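# Cap the tube and stand it in the rack

## Task

Twist the cap onto the tube until it will not turn any further, then put the capped tube upright in the rack. It only counts if the cap and tube stay in place without the robot holding them, so release everything and move both hands away at the end.

## Robot and tools

ROBOT. Two arms, left_arm and right_arm, stand on opposite sides of the table. The left arm's base is on the +y side. Each arm ends in an identical five-finger right hand, so the hands are not mirror images and every hand number means the same on both.

WORLD FRAME. All reported positions share one frame. The origin is on the table top halfway between the arm bases, z = 0 is the table surface, and +z is up. Positions are in metres and orientations are wxyz quaternions. Reported hand positions can be slightly wrong, more so at long reach.

HAND POINT. Each arm is controlled through a point 0.05 m in front of the palm, where index pad and thumb tip meet in a pinch. Its own axes: +z runs along the straightened fingers, which reach 0.06 to 0.07 m past the point; +y points out of the palm; +x points across the palm away from the thumb. A wrist bracket on the little-finger side sticks out 0.03 m beyond the point in +y and 0.11 m across the palm, and it can strike objects.

ROW FORMAT. Every row has 28 numbers, each in [-1, 1], and covers both arms even if only one moves. In order: left_arm dx, dy, dz, rx, ry, rz; left_gripper little, ring, middle, index, thumb_bend, thumb_turn, force_limit, speed; then the same 14 for right_arm and right_gripper.
- dx..rz are an offset, not a pose. They are expressed in that hand point's own axes and measured from its pose at the start of the action. 1.0 equals 0.6 m or 180 degrees. rx, ry, rz together form one rotation vector.
- Finger numbers are targets. For little, ring, middle, index and thumb_bend, +1 is straight (open) and -1 is fully curled. For thumb_turn, +1 puts the thumb beside the palm and -1 puts it in front, facing the fingers. A pinch is about index -0.22, thumb_bend -0.75, thumb_turn -0.57.
- force_limit runs linearly from about 0 N at -1 to 10 N at +1, measured at the fingertip (15 N for the thumb motors). It only stops closing motions.
- speed runs from nearly zero at -1 to full at +1. At full speed a finger's whole travel takes 0.6 s.
- No value means keep as is. To leave a hand unchanged, repeat its last eight numbers. If it has not been commanded yet, send its hand_measured values followed by its hand_force_limit and hand_speed.

TOOLS

execute_actions(actions). This is a list of actions. Each action is a table of up to 15 rows, and each row lasts one 1/30 s step. If the table is short, its last row is held for the remaining steps. Every row is measured from the action's start pose, not from the previous row. The first action of a call starts from the last pose reported. An empty list just returns the current state and images.

move(target, speed, stop_force, blocking). This drives each hand point in a straight line.
- target is one 28-number row, with offsets measured from the last reported pose.
- speed is in m/s, from 0.002 to 0.5 (default 0.25). Turning is capped at twice that value in rad/s.
- Both paths finish together, within 0.5 to 10 s. They do not avoid obstacles or the other arm.
- stop_force is optional, 9 to 40 N, one value for both arms. An arm's path ends when its wrist sensor feels that much extra push against the direction of travel. That arm then steps back two control steps and holds. Use it slowly. The push is judged along the line to the target, so it is unreliable if the hand also rotates. Leave it out when lifting away from something you are pressing on.
- blocking=false returns after 0.5 s while the move continues. It cannot be combined with stop_force. Call wait or stop before sending new motion.
- The result adds a move: line. Endings include done, off_target, moving, held, fault and contact (stop_force ended that arm's path). Limits include paced (the pose was clipped) and held (some steps were blocked, which may lead to a sudden fast catch-up). The result also gives each arm's distance from its target.

wait(seconds). Runs the scene for 0 to 10 s while every arm keeps its last command. It returns early if a running move finishes.

stop(). Brakes a running move. The arm needs room to stop, more if it was moving fast.

zoom_image(camera, region). Gives an enlarged view of [x0, y0, x1, y1] in pixels, at most 504x504. The camera is cam_low, cam_left_wrist or cam_right_wrist, each 504x504.

show_instructions(). Shows the reference image for the scene.

finished_scene(scene). Ends the current scene; pass its number. This cannot be reversed, and the goal must still hold afterwards.

CONTROL NOTES. Each step, the commanded pose is clipped to within 100 mm and 16 degrees of the measured pose. Position takes priority over orientation. Motion lags commands by about 0.17 s, and a large move may not be complete when the result arrives. A Hand target line shows where each arm is currently heading. Joint speed and acceleration are limited, and the elbow cannot fully straighten.

GRIPPING.
- Turn the thumb in front of the palm before reaching the object. The whole hand can then wrap objects 0.035 to 0.08 m wide, with the object sitting on the wrist side of the hand point.
- A motor moves only when its target changes by 0.01 or more. It locks on reaching the target or force_limit.
- Close at speed -0.9 or below for a gentle grip.
- To squeeze harder, raise force_limit and send a target further closed than hand_measured. To loosen, send a target more open than hand_measured.
- Result fields list six values each, in motor order: hand_measured, hand_stopped_by (moving, target, force, stalled, fault), and hand_load_n (positive when the finger is pushed open). Loads dropping to near 0 indicate a lost grip.

STATE LINES. Each result gives hand point pose and velocities per arm. It also gives Wrist force and Wrist torque in each end effector's own axes. These readings carry an offset of up to about 4 N and saturate near 50 N. A pose unreachable line means a clearance check altered or blocked a command. Joint torques include the drive's full output and friction.

AVOID.
- Knocking or placing anything off the table, which fails the task.
- Dropping or slamming objects.
- Arm-to-arm collisions or pressing, including hands, brackets and fingers.
- Commanding stiff arms past a firm contact. Contact torque at a joint's limit (wrist joints 26 N m, others 139 N m), or any outside force reaching 150 N, stops that arm for 10 s.
- Holding loads too long. Motors overheat: a MOTOR HOT warning appears from 70 °C, and the arm brakes at 85 °C.

Loose objects may occasionally be nudged by outside pushes.

Each tool is called as name(argument=value, ...), one argument or row to a line, values as JSON.

Reference images:

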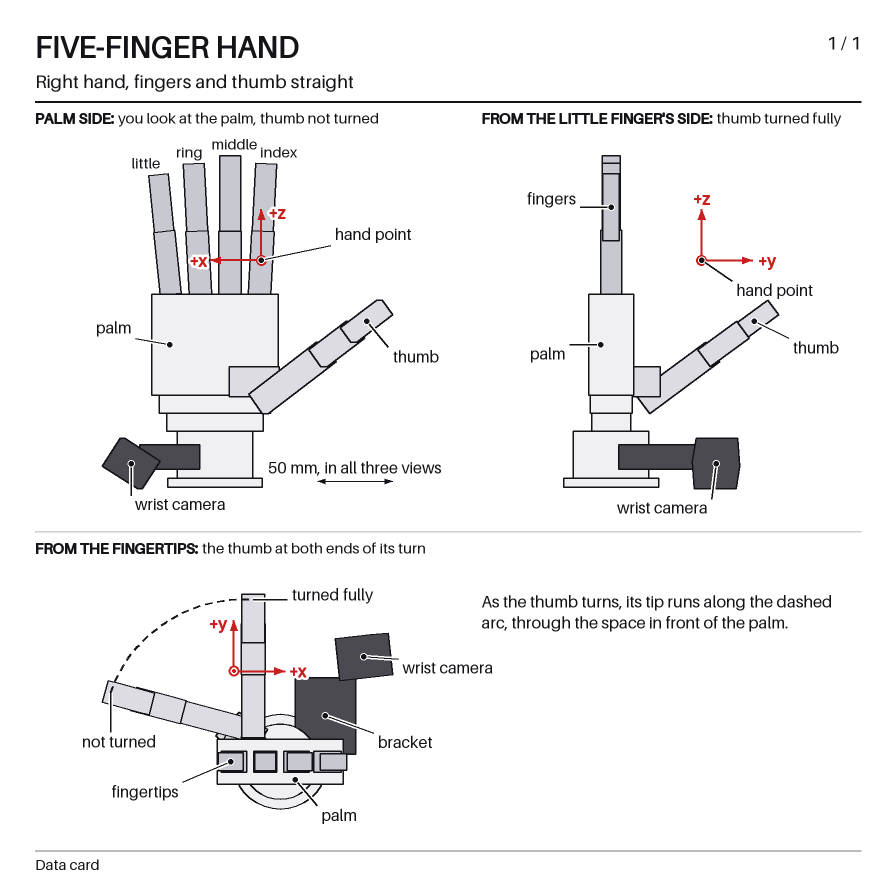

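## Session

execute_actions(
  actions=[],
)

Scene clock: 0.00 s.
left_arm: end_effector_position=(+0.2911, +0.4851, +0.4802) hand_measured=(+1.000, +1.000, +1.000, +1.000, +1.000, +1.000) hand_load_n=(+0.0, +0.0, +0.0, +0.0, +0.0, +0.0) hand_stopped_by=(target, target, target, target, target, target) hand_force_limit=0.00 hand_speed=-0.80 end_effector_quat_wxyz=(-0.007, +0.371, +0.929, +0.010) end_effector_velocity=(+0.000, -0.000, -0.000) end_effector_angular_velocity=(+0.001, +0.000, +0.000) | right_arm: end_effector_position=(+0.0668, -0.3231, +0.4836) hand_measured=(+1.000, +1.000, +1.000, +1.000, +1.000, +1.000) hand_load_n=(+0.0, +0.0, +0.0, +0.0, +0.0, +0.0) hand_stopped_by=(target, target, target, target, target, target) hand_force_limit=0.00 hand_speed=-0.80 end_effector_quat_wxyz=(+0.009, -0.387, +0.922, -0.003) end_effector_velocity=(+0.000, +0.000, -0.000) end_effector_angular_velocity=(-0.000, -0.001, -0.000)
Joint positions: left_arm=[ 0.565 -1.748  1.364  1.978  1.564 -1.903] | right_arm=[-1.188 -1.733  1.329  1.957  1.579 -1.906]
Joint velocities: left_arm=[ 0.     0.001  0.     0.    -0.    -0.   ] | right_arm=[-0.     0.     0.    -0.001  0.    -0.   ]
Joint torques (N m, as the arm reports them, + toward a larger angle): no reading
Motor temperatures (°C, as the motors report them): left_arm=[27 27 27 34 28 38] | right_arm=[29 28 29 37 37 37]
Wrist force (N, on the end effector, along its own x y z axes, offset not removed): no reading
Wrist torque (N m, same axes, about the end effector's origin, offset not removed): no reading
Hand target (left_arm): +0.291, +0.485, +0.480; -0.007, +0.371, +0.929, +0.010
Hand target (right_arm): +0.067, -0.323, +0.484; +0.009, -0.387, +0.922, -0.003

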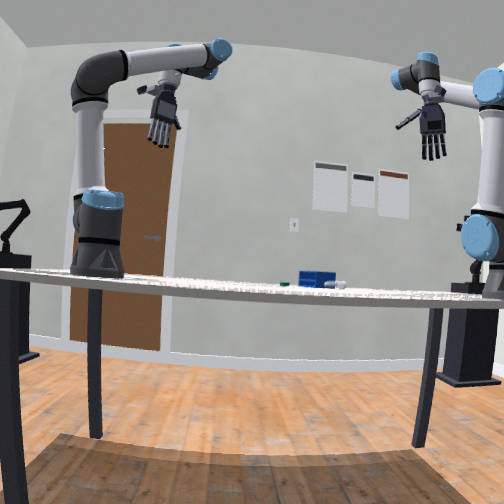

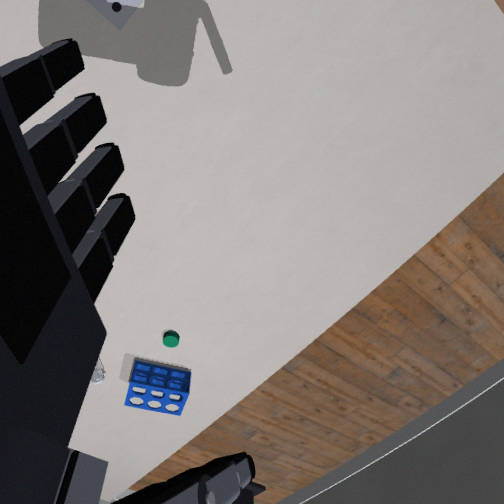

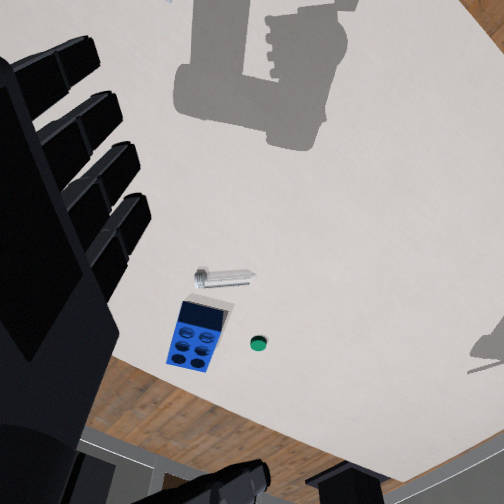

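zoom_image(
  camera="cam_right_wrist",
  region=[150, 250, 290, 390],
)

zoom_image(
  camera="cam_low",
  region=[270, 250, 360, 310],
)

zoom_image(
  camera="cam_left_wrist",
  region=[80, 310, 210, 430],
)

Region (150, 250, 290, 390) of cam_right_wrist's 504x504 image, scaled by 3.600, with more detail than that image has.

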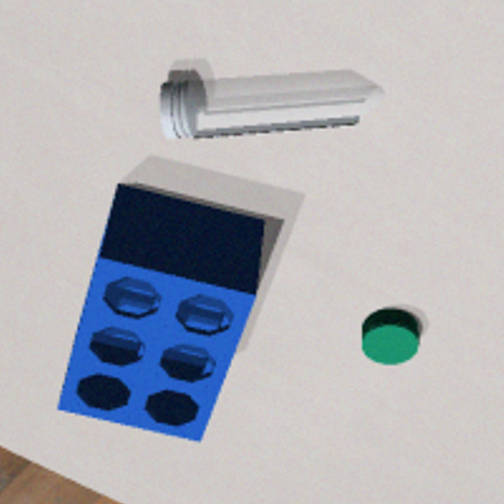

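Region (270, 250, 360, 310) of cam_low's 504x504 image, scaled by 5.600, with more detail than that image has.

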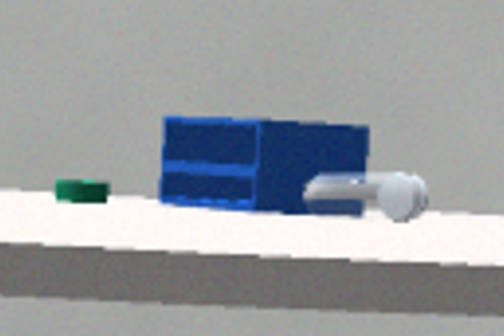

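Region (80, 310, 210, 430) of cam_left_wrist's 504x504 image, scaled by 3.877, with more detail than that image has; it fills the top 465 rows of this view, and the rest is white.

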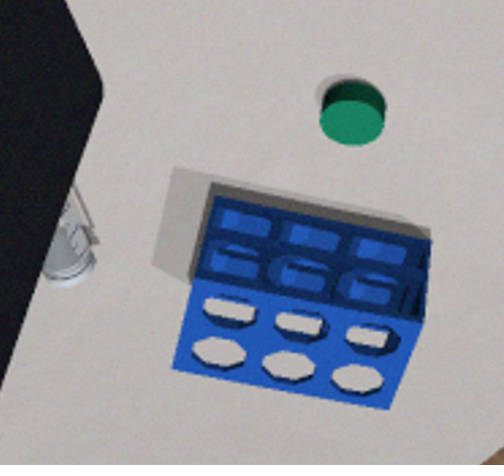

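move(
  target=[0,0,0,0,0,-0.24,0.2,0.2,0.2,0.2,-0.3,-1,0,0.5, -0.595,-0.171,0.606,0.174,0.174,0.478,0.2,0.2,0.2,0.2,-0.3,-1,0,0.5],
)

zoom_image(
  camera="cam_low",
  region=[110, 60, 220, 170],
)

zoom_image(
  camera="cam_low",
  region=[250, 170, 390, 310],
)

Scene clock: 6.63 s.
left_arm: end_effector_position=(+0.2911, +0.4850, +0.4801) hand_measured=(+0.200, +0.200, +0.200, +0.200, -0.300, -1.000) hand_load_n=(+0.0, +0.0, +0.0, +0.0, +0.0, +0.0) hand_stopped_by=(target, target, target, target, target, target) hand_force_limit=0.00 hand_speed=0.50 end_effector_quat_wxyz=(+0.002, -0.003, -1.000, -0.012) end_effector_velocity=(+0.000, -0.000, -0.000) end_effector_angular_velocity=(+0.001, +0.000, +0.001) | right_arm: end_effector_position=(+0.3964, -0.1408, +0.1257) hand_measured=(+0.200, +0.200, +0.200, +0.200, -0.300, -1.000) hand_load_n=(+0.0, +0.0, +0.0, +0.0, +0.0, +0.0) hand_stopped_by=(target, target, target, target, target, target) hand_force_limit=0.00 hand_speed=0.50 end_effector_quat_wxyz=(-0.121, +0.359, +0.871, -0.312) end_effector_velocity=(+0.002, +0.002, -0.001) end_effector_angular_velocity=(-0.011, +0.010, -0.004)
Joint positions: left_arm=[ 0.613 -1.624  1.259  1.958  1.563 -2.609] | right_arm=[-0.973 -0.293  0.269  2.273  1.656 -0.086]
Joint velocities: left_arm=[-0.     0.001 -0.     0.    -0.    -0.001] | right_arm=[ 0.001  0.051 -0.095  0.059 -0.001  0.005]
Joint torques (N m, as the arm reports them, + toward a larger angle): left_arm=[ 10.99  -3.44 -28.73   0.41  -1.65  -2.69] | right_arm=[  7.79 -50.09 -30.3    4.88  -2.47   2.51]
Motor temperatures (°C, as the motors report them): left_arm=[27 27 27 34 28 38] | right_arm=[29 28 29 37 37 37]
Wrist force (N, on the end effector, along its own x y z axes, offset not removed): left_arm=[0.9 -1.0 1.9] | right_arm=[-0.5 -0.6 -0.1]
Wrist torque (N m, same axes, about the end effector's origin, offset not removed): left_arm=[-0.44 -0.41 -0.02] | right_arm=[0.05 0.07 0.07]
Hand target (left_arm): +0.291, +0.485, +0.480; -0.002, +0.003, +1.000, +0.012
Hand target (right_arm): +0.397, -0.141, +0.126; -0.122, +0.359, +0.871, -0.313
Off the commanded pose (left_arm): 0.000 m, 0 deg.
Off the commanded pose (right_arm): 0.001 m, 0 deg.
move: done
camera_calibration (this result's frames):
cam_left_wrist: T_world_to_cam=[[0.140409, 0.987853, 0.0665687, -0.552781], [0.835664, -0.154299, 0.527123, -0.416774], [0.530991, -0.0183837, -0.847178, 0.391333], [0, 0, 0, 1]] pos_world=[0.218104, 0.488952, 0.588018]
cam_right_wrist: T_world_to_cam=[[0.629827, 0.452175, -0.63155, -0.107716], [0.776131, -0.398431, 0.488747, -0.423757], [-0.03063, -0.797992, -0.601889, 0.101578], [0, 0, 0, 1]] pos_world=[0.399845, -0.0390734, 0.20022]

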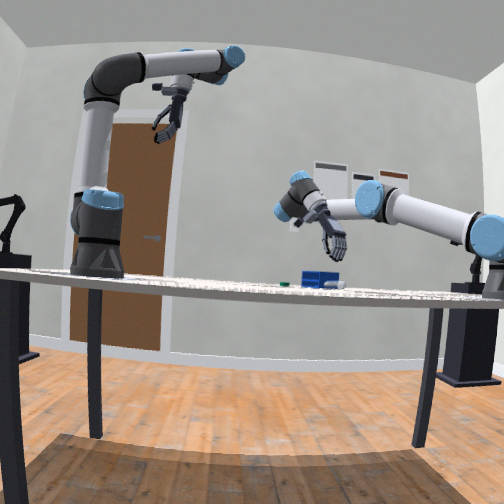

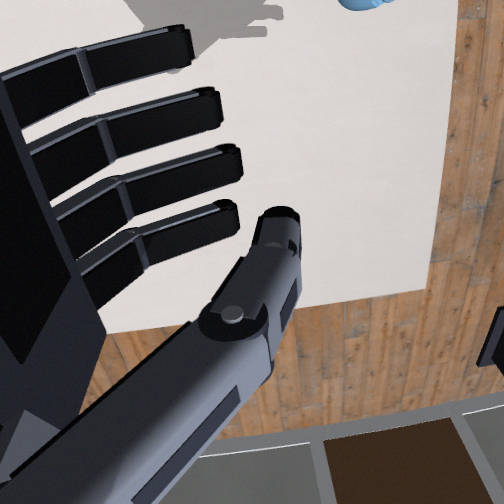

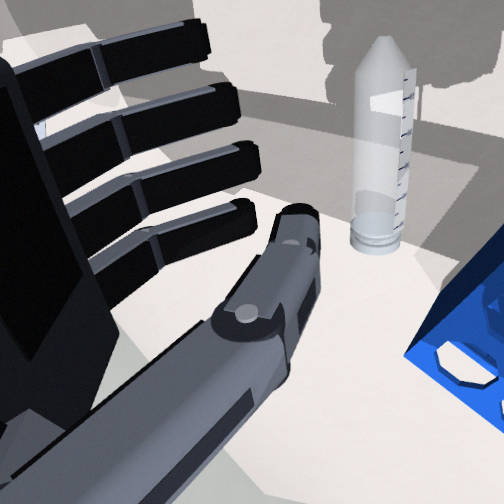

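Region (110, 60, 220, 170) of cam_low's 504x504 image, scaled by 4.582, with more detail than that image has.

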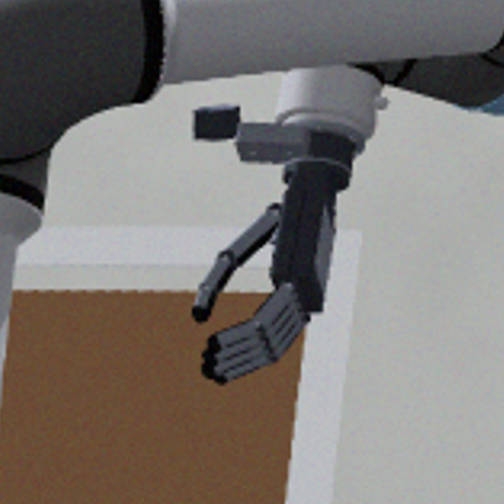

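Region (250, 170, 390, 310) of cam_low's 504x504 image, scaled by 3.600, with more detail than that image has.

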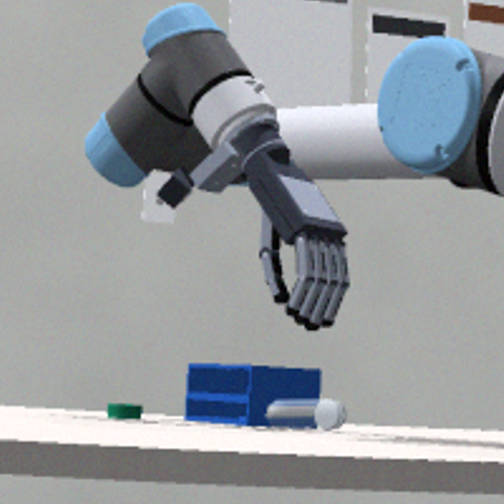

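move(
  target=[0,0,0,0,0,0,0.2,0.2,0.2,0.2,0.3,-1,0,0.5, 0,-0.073,0.017,-0.174,-0.174,-0.478,0.25,0.25,0.25,0.25,0.3,-1,0,0.5],
  speed=0.4,
)

move(
  target=[0,0,0,0,0,0,-0.1,-0.1,-0.1,-0.1,0.3,-1,0,0.5, -0.08,0.015,0.093,0.238,-0.238,-0.457,0.25,0.25,0.25,0.25,0.3,-1,0,0.5],
  speed=0.4,
)

zoom_image(
  camera="cam_low",
  region=[110, 60, 220, 170],
)

zoom_image(
  camera="cam_low",
  region=[280, 200, 390, 310],
)

Scene clock: 12.53 s.
left_arm: end_effector_position=(+0.2911, +0.4850, +0.4801) hand_measured=(+0.200, +0.200, +0.200, +0.200, +0.300, -1.000) hand_load_n=(+0.0, +0.0, +0.0, +0.0, +0.0, +0.0) hand_stopped_by=(target, target, target, target, target, target) hand_force_limit=0.00 hand_speed=0.50 end_effector_quat_wxyz=(+0.002, -0.003, -1.000, -0.012) end_effector_velocity=(-0.000, +0.000, +0.000) end_effector_angular_velocity=(-0.002, -0.001, -0.001) | right_arm: end_effector_position=(+0.3680, -0.1695, +0.1456) hand_measured=(+0.250, +0.250, +0.250, +0.250, +0.300, -1.000) hand_load_n=(+0.0, +0.0, +0.0, +0.0, +0.0, +0.0) hand_stopped_by=(target, target, target, target, target, target) hand_force_limit=0.00 hand_speed=0.50 end_effector_quat_wxyz=(+0.010, -0.387, +0.922, -0.003) end_effector_velocity=(-0.000, +0.000, -0.000) end_effector_angular_velocity=(+0.006, +0.002, +0.007)
Joint positions: left_arm=[ 0.613 -1.624  1.259  1.958  1.563 -2.609] | right_arm=[-1.18  -0.932  1.205  1.279  1.579 -1.898]
Joint velocities: left_arm=[ 0.    -0.001 -0.    -0.     0.     0.001] | right_arm=[-0.003 -0.     0.002 -0.003 -0.007 -0.01 ]
Joint torques (N m, as the arm reports them, + toward a larger angle): left_arm=[  7.99 -12.24 -23.16   0.62  -1.37   2.7 ] | right_arm=[ -8.93 -51.75  -6.94   0.62  -2.71  -2.3 ]
Motor temperatures (°C, as the motors report them): left_arm=[27 27 27 34 28 38] | right_arm=[29 28 29 37 37 37]
Wrist force (N, on the end effector, along its own x y z axes, offset not removed): left_arm=[-0.3 -0.4 2.0] | right_arm=[2.2 1.3 1.9]
Wrist torque (N m, same axes, about the end effector's origin, offset not removed): left_arm=[-0.38 -0.14 -0.05] | right_arm=[0.21 -0.05 0.28]
Hand target (left_arm): +0.291, +0.485, +0.480; -0.002, +0.003, +1.000, +0.012
Hand target (right_arm): +0.368, -0.169, +0.146; +0.010, -0.387, +0.922, -0.003
Off the commanded pose (left_arm): 0.000 m, 0 deg.
Off the commanded pose (right_arm): 0.000 m, 0 deg.
move: done
camera_calibration (this result's frames):
cam_left_wrist: T_world_to_cam=[[0.140395, 0.987855, 0.0665737, -0.552777], [0.835663, -0.154289, 0.527126, -0.416785], [0.530995, -0.0183725, -0.847175, 0.391322], [0, 0, 0, 1]] pos_world=[0.218109, 0.488948, 0.588018]
cam_right_wrist: T_world_to_cam=[[-0.620388, 0.784015, -0.0209437, 0.363115], [0.64796, 0.527408, 0.549535, -0.227675], [0.44189, 0.327354, -0.835208, 0.140668], [0, 0, 0, 1]] pos_world=[0.310637, -0.210658, 0.250207]

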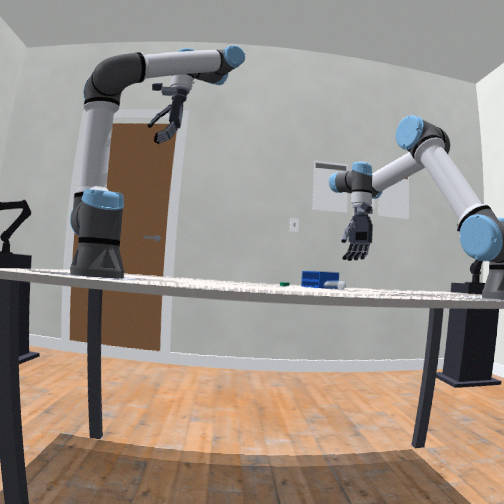

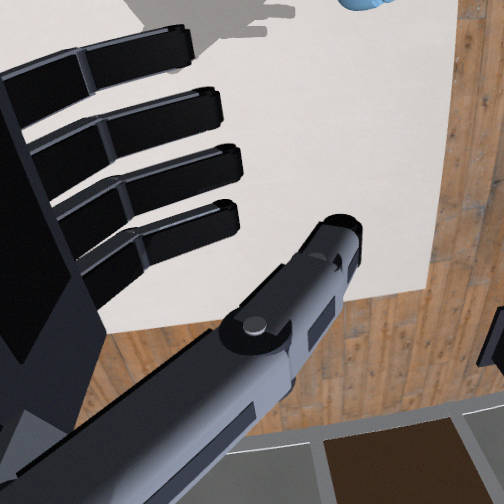

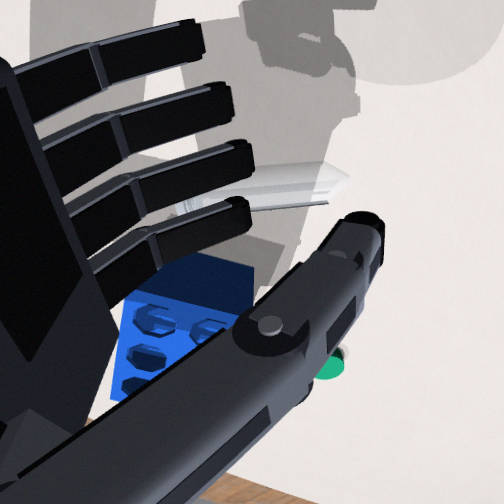

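Scene clock: 15.37 s.
left_arm: end_effector_position=(+0.2911, +0.4850, +0.4801) hand_measured=(-0.100, -0.100, -0.100, -0.100, +0.300, -1.000) hand_load_n=(+0.0, +0.0, +0.0, +0.0, +0.0, +0.0) hand_stopped_by=(target, target, target, target, target, target) hand_force_limit=0.00 hand_speed=0.50 end_effector_quat_wxyz=(+0.002, -0.003, -1.000, -0.012) end_effector_velocity=(+0.000, -0.000, -0.000) end_effector_angular_velocity=(+0.001, +0.001, +0.001) | right_arm: end_effector_position=(+0.3965, -0.1290, +0.0907) hand_measured=(+0.250, +0.250, +0.250, +0.250, +0.300, -1.000) hand_load_n=(+0.0, +0.0, +0.0, +0.0, +0.0, +0.0) hand_stopped_by=(target, target, target, target, target, target) hand_force_limit=0.00 hand_speed=0.50 end_effector_quat_wxyz=(+0.431, -0.818, +0.333, -0.183) end_effector_velocity=(-0.000, +0.000, -0.001) end_effector_angular_velocity=(+0.003, -0.005, +0.014)
Joint positions: left_arm=[ 0.613 -1.624  1.259  1.958  1.563 -2.609] | right_arm=[-1.166 -1.199  1.722  0.095  1.324 -3.329]
Joint velocities: left_arm=[-0.     0.002 -0.    -0.     0.    -0.001] | right_arm=[-0.004 -0.001  0.005 -0.008 -0.015 -0.011]
Joint torques (N m, as the arm reports them, + toward a larger angle): left_arm=[  7.5  -12.05 -23.57   0.63  -1.23   2.32] | right_arm=[ -9.91 -42.53  -6.48  -1.54  -2.95  -2.44]
Motor temperatures (°C, as the motors report them): left_arm=[27 27 27 34 28 38] | right_arm=[29 28 29 37 37 37]
Wrist force (N, on the end effector, along its own x y z axes, offset not removed): left_arm=[1.2 -0.7 2.6] | right_arm=[2.3 -5.4 -0.8]
Wrist torque (N m, same axes, about the end effector's origin, offset not removed): left_arm=[-0.51 -0.46 0.05] | right_arm=[-0.59 -0.20 0.09]
Hand target (left_arm): +0.291, +0.485, +0.480; -0.002, +0.003, +1.000, +0.012
Hand target (right_arm): +0.396, -0.129, +0.091; -0.431, +0.819, -0.333, +0.183
Off the commanded pose (left_arm): 0.000 m, 0 deg.
Off the commanded pose (right_arm): 0.000 m, 0 deg.
move: done
camera_calibration (this result's frames):
cam_left_wrist: T_world_to_cam=[[0.140398, 0.987854, 0.0665736, -0.552778], [0.835663, -0.154292, 0.527126, -0.416784], [0.530995, -0.0183741, -0.847175, 0.391323], [0, 0, 0, 1]] pos_world=[0.218109, 0.488948, 0.588018]
cam_right_wrist: T_world_to_cam=[[-0.467454, -0.310841, -0.827565, 0.219159], [-0.871529, 0.318847, 0.372525, 0.354278], [0.148071, 0.895385, -0.419953, 0.221026], [0, 0, 0, 1]] pos_world=[0.378482, -0.24274, 0.142212]

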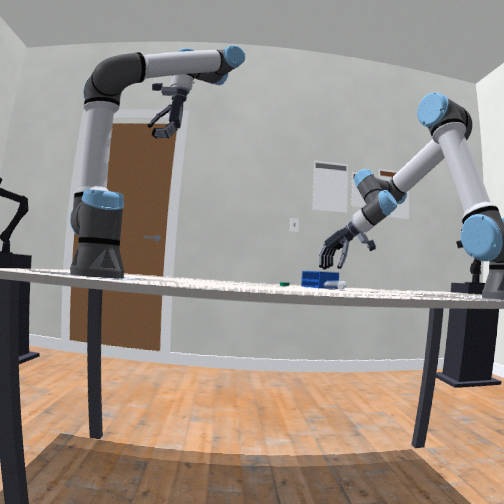

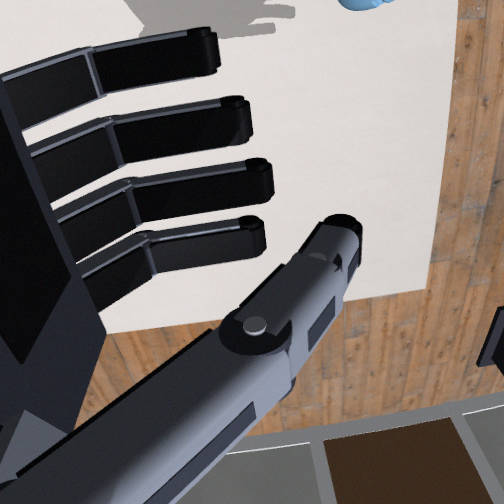

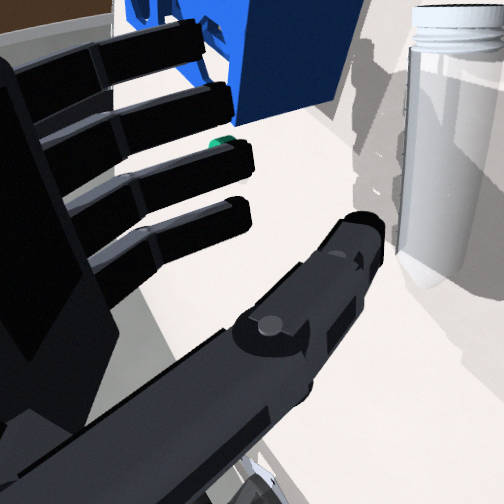

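Region (110, 60, 220, 170) of cam_low's 504x504 image, scaled by 4.582, with more detail than that image has.

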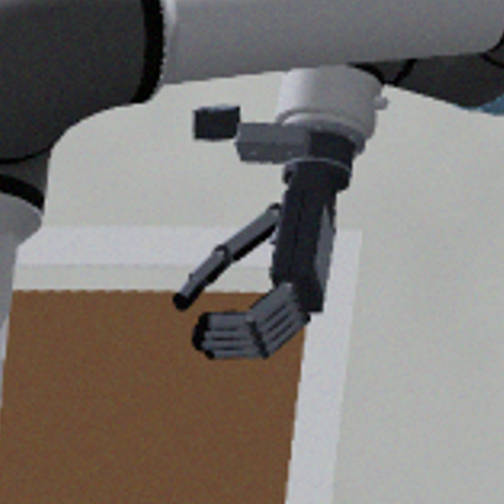

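Region (280, 200, 390, 310) of cam_low's 504x504 image, scaled by 4.582, with more detail than that image has.

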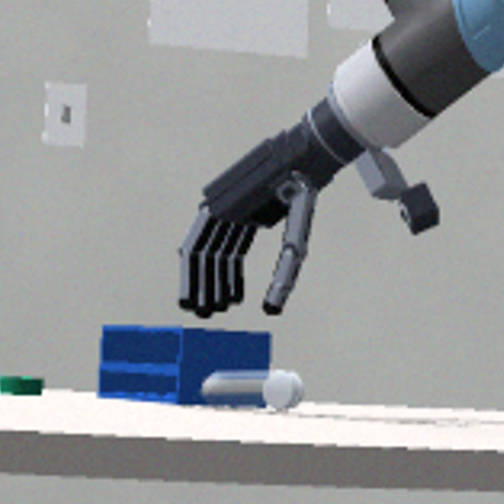

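move(
  target=[0,0,0,0,0,0,0.25,0.25,0.25,0.25,0.3,-1,0,0.5, 0,0.053,0.012,0,0,0,0.25,0.25,0.25,0.25,0.3,-1,0,0.5],
  speed=0.1,
)

move(
  target=[0,0,0,0,0,0,0.25,0.25,0.25,0.25,0.3,-1,0,0.5, 0,0.039,0.027,0,0,0,0.25,0.25,0.25,0.25,0.3,-1,0,0.5],
  speed=0.03,
  stop_force=10,
)

zoom_image(
  camera="cam_low",
  region=[290, 230, 370, 310],
)

Scene clock: 16.57 s.
left_arm: end_effector_position=(+0.2911, +0.4850, +0.4801) hand_measured=(+0.250, +0.250, +0.250, +0.250, +0.300, -1.000) hand_load_n=(+0.0, +0.0, +0.0, +0.0, +0.0, +0.0) hand_stopped_by=(target, target, target, target, target, target) hand_force_limit=0.00 hand_speed=0.50 end_effector_quat_wxyz=(+0.002, -0.003, -1.000, -0.012) end_effector_velocity=(-0.000, +0.000, +0.000) end_effector_angular_velocity=(-0.002, -0.001, -0.001) | right_arm: end_effector_position=(+0.3883, -0.1377, +0.0605) hand_measured=(+0.250, +0.250, +0.250, +0.250, +0.300, -1.000) hand_load_n=(+0.0, +0.0, +0.0, +0.0, +0.0, +0.0) hand_stopped_by=(target, target, target, target, target, target) hand_force_limit=0.00 hand_speed=0.50 end_effector_quat_wxyz=(+0.431, -0.818, +0.333, -0.183) end_effector_velocity=(-0.000, -0.000, -0.002) end_effector_angular_velocity=(+0.001, -0.000, +0.000)
Joint positions: left_arm=[ 0.613 -1.624  1.259  1.958  1.563 -2.609] | right_arm=[-1.175 -1.185  1.793  0.012  1.316 -3.335]
Joint velocities: left_arm=[-0.    -0.002 -0.    -0.    -0.     0.   ] | right_arm=[-0.001  0.001  0.004 -0.006 -0.001  0.   ]
Joint torques (N m, as the arm reports them, + toward a larger angle): left_arm=[  7.94 -11.   -22.23   0.71  -1.28   2.23] | right_arm=[ -9.29 -22.79  -7.43  -1.73  -2.71  -2.33]
Motor temperatures (°C, as the motors report them): left_arm=[27 27 27 34 28 38] | right_arm=[29 28 29 37 37 37]
Wrist force (N, on the end effector, along its own x y z axes, offset not removed): left_arm=[-0.3 -0.9 2.2] | right_arm=[1.1 -0.1 -1.3]
Wrist torque (N m, same axes, about the end effector's origin, offset not removed): left_arm=[-0.48 -0.26 -0.07] | right_arm=[0.06 0.03 0.02]
Hand target (left_arm): +0.291, +0.485, +0.480; -0.002, +0.003, +1.000, +0.012
Hand target (right_arm): +0.388, -0.138, +0.060; -0.431, +0.818, -0.333, +0.183
Off the commanded pose (left_arm): 0.000 m, 0 deg.
Off the commanded pose (right_arm): 0.000 m, 0 deg.
move: done
camera_calibration (this result's frames):
cam_left_wrist: T_world_to_cam=[[0.140398, 0.987854, 0.0665736, -0.552778], [0.835663, -0.154292, 0.527126, -0.416784], [0.530995, -0.0183741, -0.847175, 0.391323], [0, 0, 0, 1]] pos_world=[0.218109, 0.488948, 0.588018]
cam_right_wrist: T_world_to_cam=[[-0.46747, -0.310889, -0.827538, 0.187717], [-0.871523, 0.318856, 0.37253, 0.361208], [0.14805, 0.895365, -0.420003, 0.217363], [0, 0, 0, 1]] pos_world=[0.370373, -0.251434, 0.112075]

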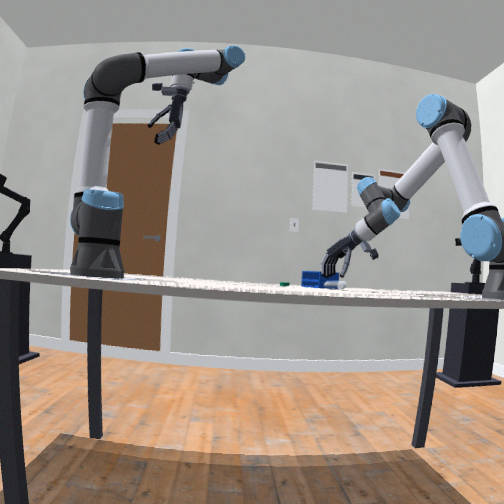

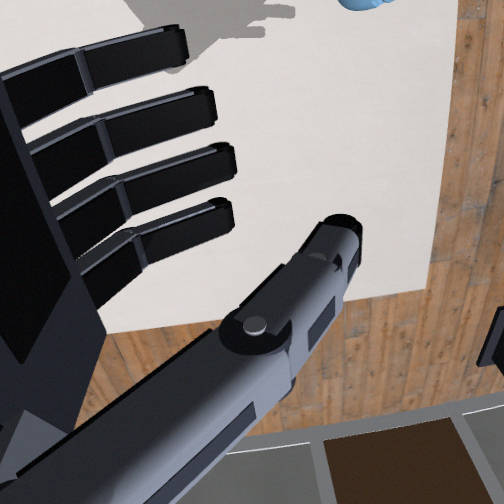

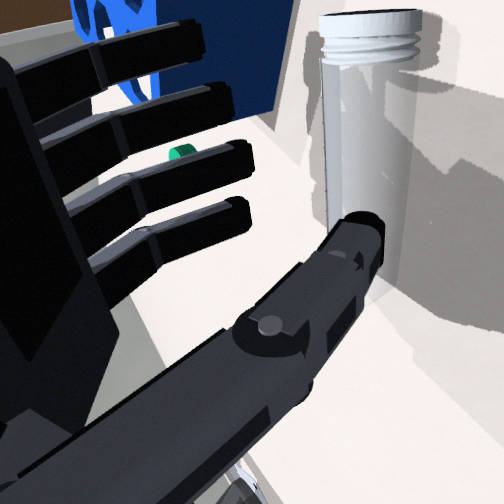

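Scene clock: 17.87 s.
left_arm: end_effector_position=(+0.2911, +0.4850, +0.4801) hand_measured=(+0.250, +0.250, +0.250, +0.250, +0.300, -1.000) hand_load_n=(+0.0, +0.0, +0.0, +0.0, +0.0, +0.0) hand_stopped_by=(target, target, target, target, target, target) hand_force_limit=0.00 hand_speed=0.50 end_effector_quat_wxyz=(+0.002, -0.003, -1.000, -0.012) end_effector_velocity=(-0.000, +0.000, +0.000) end_effector_angular_velocity=(-0.000, -0.000, +0.001) | right_arm: end_effector_position=(+0.3887, -0.1377, +0.0323) hand_measured=(+0.250, +0.250, +0.250, +0.250, +0.300, -1.000) hand_load_n=(+0.0, +0.0, +0.0, +0.0, +0.0, +0.0) hand_stopped_by=(target, target, target, target, target, target) hand_force_limit=0.00 hand_speed=0.50 end_effector_quat_wxyz=(+0.431, -0.818, +0.333, -0.183) end_effector_velocity=(+0.000, +0.000, -0.002) end_effector_angular_velocity=(+0.001, +0.000, -0.001)
Joint positions: left_arm=[ 0.613 -1.624  1.259  1.958  1.563 -2.609] | right_arm=[-1.176 -1.144  1.819 -0.056  1.316 -3.335]
Joint velocities: left_arm=[ 0.    -0.    -0.    -0.    -0.    -0.001] | right_arm=[-0.     0.003  0.002 -0.005  0.     0.001]
Joint torques (N m, as the arm reports them, + toward a larger angle): left_arm=[  7.95 -11.5  -22.6    0.63  -1.31   2.3 ] | right_arm=[ -8.89 -23.15  -3.77  -1.34  -2.83  -2.19]
Motor temperatures (°C, as the motors report them): left_arm=[27 27 27 34 28 38] | right_arm=[29 28 29 37 37 37]
Wrist force (N, on the end effector, along its own x y z axes, offset not removed): left_arm=[0.7 -0.6 2.1] | right_arm=[-0.7 1.7 -6.1]
Wrist torque (N m, same axes, about the end effector's origin, offset not removed): left_arm=[-0.44 -0.34 0.00] | right_arm=[0.57 0.28 -0.19]
Hand target (left_arm): +0.291, +0.485, +0.480; -0.002, +0.003, +1.000, +0.012
Hand target (right_arm): +0.389, -0.138, +0.032; -0.431, +0.818, -0.333, +0.183
Off the commanded pose (left_arm): 0.000 m, 0 deg.
Off the commanded pose (right_arm): 0.000 m, 0 deg.
move: done
camera_calibration (this result's frames):
cam_left_wrist: T_world_to_cam=[[0.140397, 0.987855, 0.0665735, -0.552778], [0.835663, -0.154291, 0.527126, -0.416784], [0.530995, -0.018374, -0.847176, 0.391323], [0, 0, 0, 1]] pos_world=[0.218109, 0.488948, 0.588018]
cam_right_wrist: T_world_to_cam=[[-0.467469, -0.31091, -0.827531, 0.164469], [-0.871525, 0.318855, 0.372525, 0.372106], [0.14804, 0.895358, -0.420021, 0.205516], [0, 0, 0, 1]] pos_world=[0.37076, -0.251523, 0.0838057]

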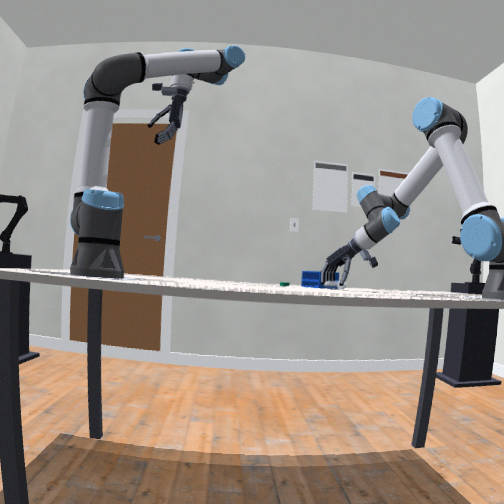

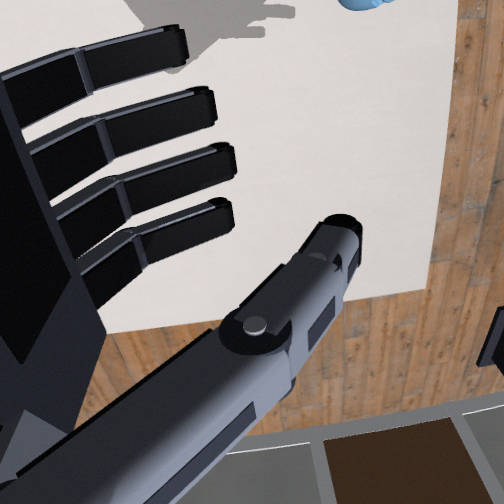

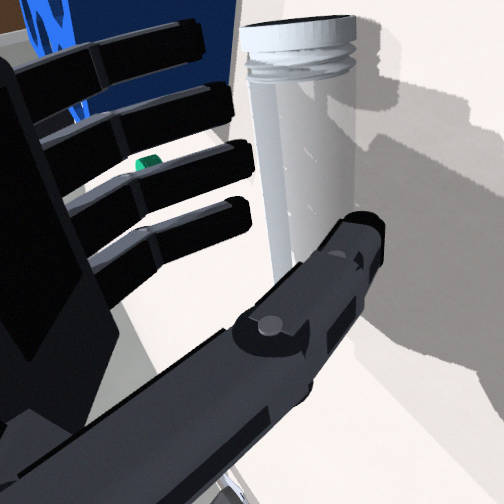

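Region (290, 230, 370, 310) of cam_low's 504x504 image, scaled by 6.300, with more detail than that image has.

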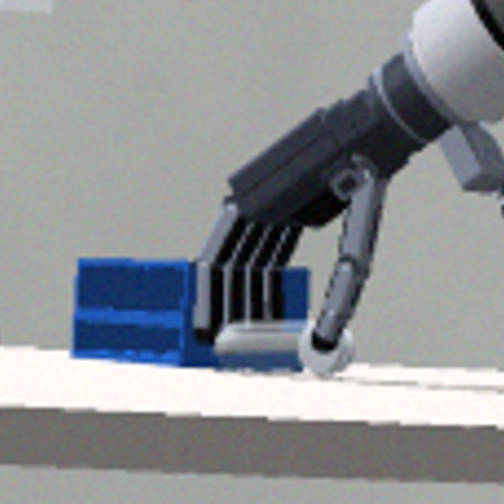

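Lower 6 mm more, then close.

move(
  target=[0,0,0,0,0,0,0.25,0.25,0.25,0.25,0.3,-1,0,0.5, 0,0.009,0.006,0,0,0,0.25,0.25,0.25,0.25,0.3,-1,0,0.5],
  speed=0.015,
  stop_force=10,
)

move(
  target=[0,0,0,0,0,0,0.25,0.25,0.25,0.25,0.3,-1,0,0.5, 0,0,0,0,0,0,0.25,0.25,-0.3,-0.3,0.0,-1,0,-0.8],
)

zoom_image(
  camera="cam_low",
  region=[290, 230, 370, 310],
)

Scene clock: 20.33 s.
left_arm: end_effector_position=(+0.2911, +0.4850, +0.4801) hand_measured=(+0.250, +0.250, +0.250, +0.250, +0.300, -1.000) hand_load_n=(+0.0, +0.0, +0.0, +0.0, +0.0, +0.0) hand_stopped_by=(target, target, target, target, target, target) hand_force_limit=0.00 hand_speed=0.50 end_effector_quat_wxyz=(+0.002, -0.003, -1.000, -0.012) end_effector_velocity=(-0.000, +0.000, +0.000) end_effector_angular_velocity=(-0.002, -0.001, -0.001) | right_arm: end_effector_position=(+0.3887, -0.1378, +0.0260) hand_measured=(+0.250, +0.250, +0.250, +0.250, +0.300, -1.000) hand_load_n=(+0.0, +0.0, +0.0, +0.0, +0.0, +0.0) hand_stopped_by=(target, target, target, target, target, target) hand_force_limit=0.00 hand_speed=0.50 end_effector_quat_wxyz=(+0.431, -0.819, +0.333, -0.183) end_effector_velocity=(-0.001, -0.000, -0.003) end_effector_angular_velocity=(-0.002, +0.001, +0.002)
Joint positions: left_arm=[ 0.613 -1.624  1.259  1.958  1.563 -2.609] | right_arm=[-1.176 -1.134  1.825 -0.071  1.316 -3.336]
Joint velocities: left_arm=[-0.001 -0.002  0.     0.    -0.     0.   ] | right_arm=[-0.     0.004  0.002 -0.003 -0.001 -0.003]
Joint torques (N m, as the arm reports them, + toward a larger angle): left_arm=[  7.43 -11.65 -23.56   0.5   -1.09   2.21] | right_arm=[ -9.38 -23.11  -4.5   -1.65  -2.77  -2.43]
Motor temperatures (°C, as the motors report them): left_arm=[27 27 27 34 28 38] | right_arm=[29 28 29 37 37 37]
Wrist force (N, on the end effector, along its own x y z axes, offset not removed): left_arm=[1.5 -0.8 0.8] | right_arm=[-0.8 0.2 -1.7]
Wrist torque (N m, same axes, about the end effector's origin, offset not removed): left_arm=[-0.39 -0.49 0.02] | right_arm=[0.35 0.43 0.10]
Hand target (left_arm): +0.291, +0.485, +0.480; -0.002, +0.003, +1.000, +0.012
Hand target (right_arm): +0.389, -0.138, +0.026; -0.431, +0.818, -0.333, +0.183
Off the commanded pose (left_arm): 0.000 m, 0 deg.
Off the commanded pose (right_arm): 0.000 m, 0 deg.
move: done
camera_calibration (this result's frames):
cam_left_wrist: T_world_to_cam=[[0.140397, 0.987855, 0.0665737, -0.552778], [0.835663, -0.154292, 0.527126, -0.416784], [0.530996, -0.0183739, -0.847175, 0.391323], [0, 0, 0, 1]] pos_world=[0.218109, 0.488948, 0.588018]
cam_right_wrist: T_world_to_cam=[[-0.467481, -0.310916, -0.827522, 0.159251], [-0.87152, 0.318859, 0.372535, 0.37448], [0.148035, 0.895355, -0.42003, 0.202969], [0, 0, 0, 1]] pos_world=[0.370767, -0.251622, 0.0775295]

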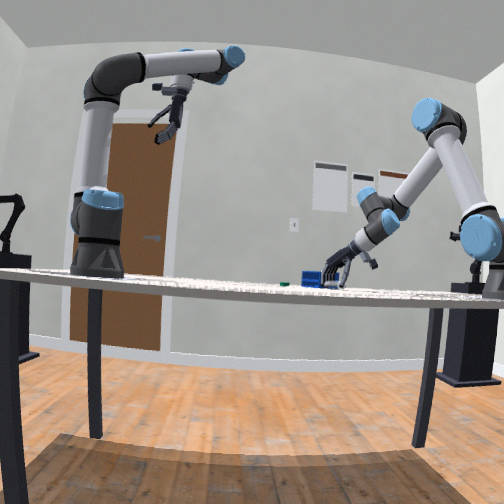

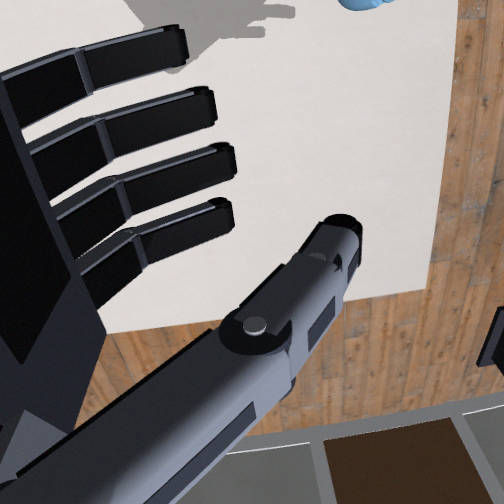

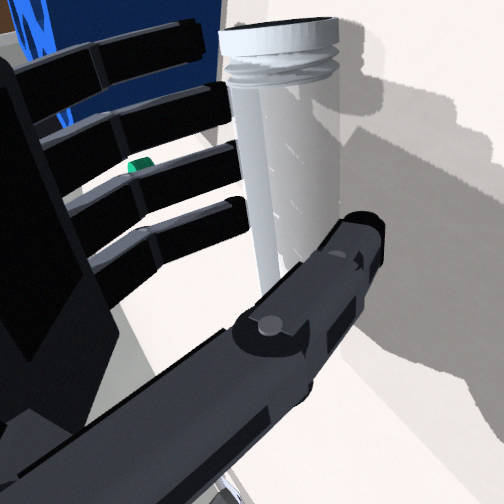

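Scene clock: 21.57 s.
left_arm: end_effector_position=(+0.2911, +0.4850, +0.4801) hand_measured=(+0.250, +0.250, +0.250, +0.250, +0.300, -1.000) hand_load_n=(+0.0, +0.0, +0.0, +0.0, +0.0, +0.0) hand_stopped_by=(target, target, target, target, target, target) hand_force_limit=0.00 hand_speed=0.50 end_effector_quat_wxyz=(+0.002, -0.003, -1.000, -0.012) end_effector_velocity=(+0.000, -0.000, -0.000) end_effector_angular_velocity=(+0.001, +0.001, +0.001) | right_arm: end_effector_position=(+0.3887, -0.1378, +0.0260) hand_measured=(+0.250, +0.250, -0.046, -0.070, +0.118, -1.000) hand_load_n=(+0.0, +0.0, +4.5, +5.0, +9.0, -2.0) hand_stopped_by=(target, target, force, force, force, target) hand_force_limit=0.00 hand_speed=-0.80 end_effector_quat_wxyz=(+0.431, -0.819, +0.333, -0.183) end_effector_velocity=(-0.000, +0.000, -0.000) end_effector_angular_velocity=(+0.000, +0.002, -0.001)
Joint positions: left_arm=[ 0.613 -1.624  1.259  1.958  1.563 -2.609] | right_arm=[-1.176 -1.134  1.825 -0.071  1.316 -3.336]
Joint velocities: left_arm=[ 0.001  0.001  0.    -0.    -0.    -0.   ] | right_arm=[ 0.     0.001 -0.     0.     0.     0.002]
Joint torques (N m, as the arm reports them, + toward a larger angle): left_arm=[  7.33 -11.16 -22.93   0.67  -1.19   2.25] | right_arm=[ -7.33 -41.81 -27.34   2.24  -2.59  -1.96]
Motor temperatures (°C, as the motors report them): left_arm=[27 27 27 34 28 38] | right_arm=[29 28 29 37 37 37]
Wrist force (N, on the end effector, along its own x y z axes, offset not removed): left_arm=[0.7 -1.7 0.5] | right_arm=[0.1 -2.1 0.1]
Wrist torque (N m, same axes, about the end effector's origin, offset not removed): left_arm=[-0.46 -0.37 -0.09] | right_arm=[-0.27 0.26 0.05]
Hand target (left_arm): +0.291, +0.485, +0.480; -0.002, +0.003, +1.000, +0.012
Hand target (right_arm): +0.389, -0.138, +0.026; -0.431, +0.819, -0.333, +0.183
Off the commanded pose (left_arm): 0.000 m, 0 deg.
Off the commanded pose (right_arm): 0.000 m, 0 deg.
move: done
camera_calibration (this result's frames):
cam_left_wrist: T_world_to_cam=[[0.140397, 0.987855, 0.0665734, -0.552778], [0.835663, -0.154291, 0.527126, -0.416784], [0.530996, -0.0183742, -0.847175, 0.391323], [0, 0, 0, 1]] pos_world=[0.218109, 0.488948, 0.588018]
cam_right_wrist: T_world_to_cam=[[-0.467487, -0.310922, -0.827516, 0.159246], [-0.871517, 0.318859, 0.37254, 0.374479], [0.148031, 0.895353, -0.420036, 0.202972], [0, 0, 0, 1]] pos_world=[0.370764, -0.251625, 0.0775263]

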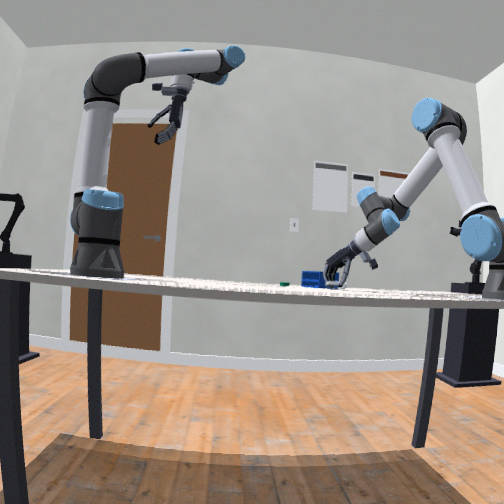

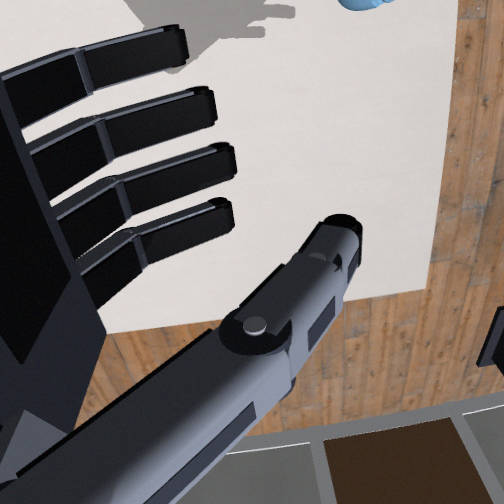

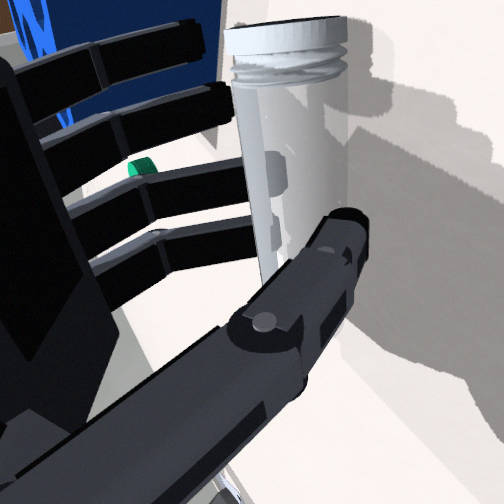

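Region (290, 230, 370, 310) of cam_low's 504x504 image, scaled by 6.300, with more detail than that image has.

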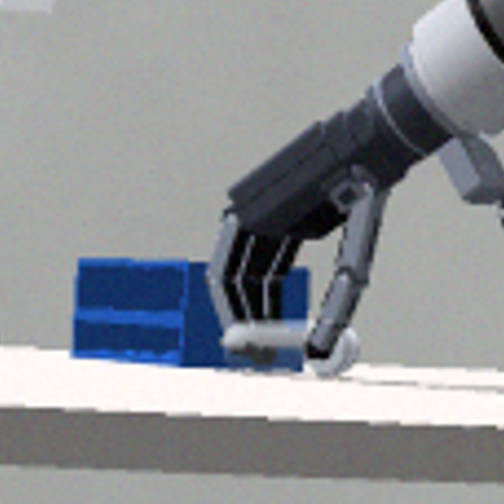

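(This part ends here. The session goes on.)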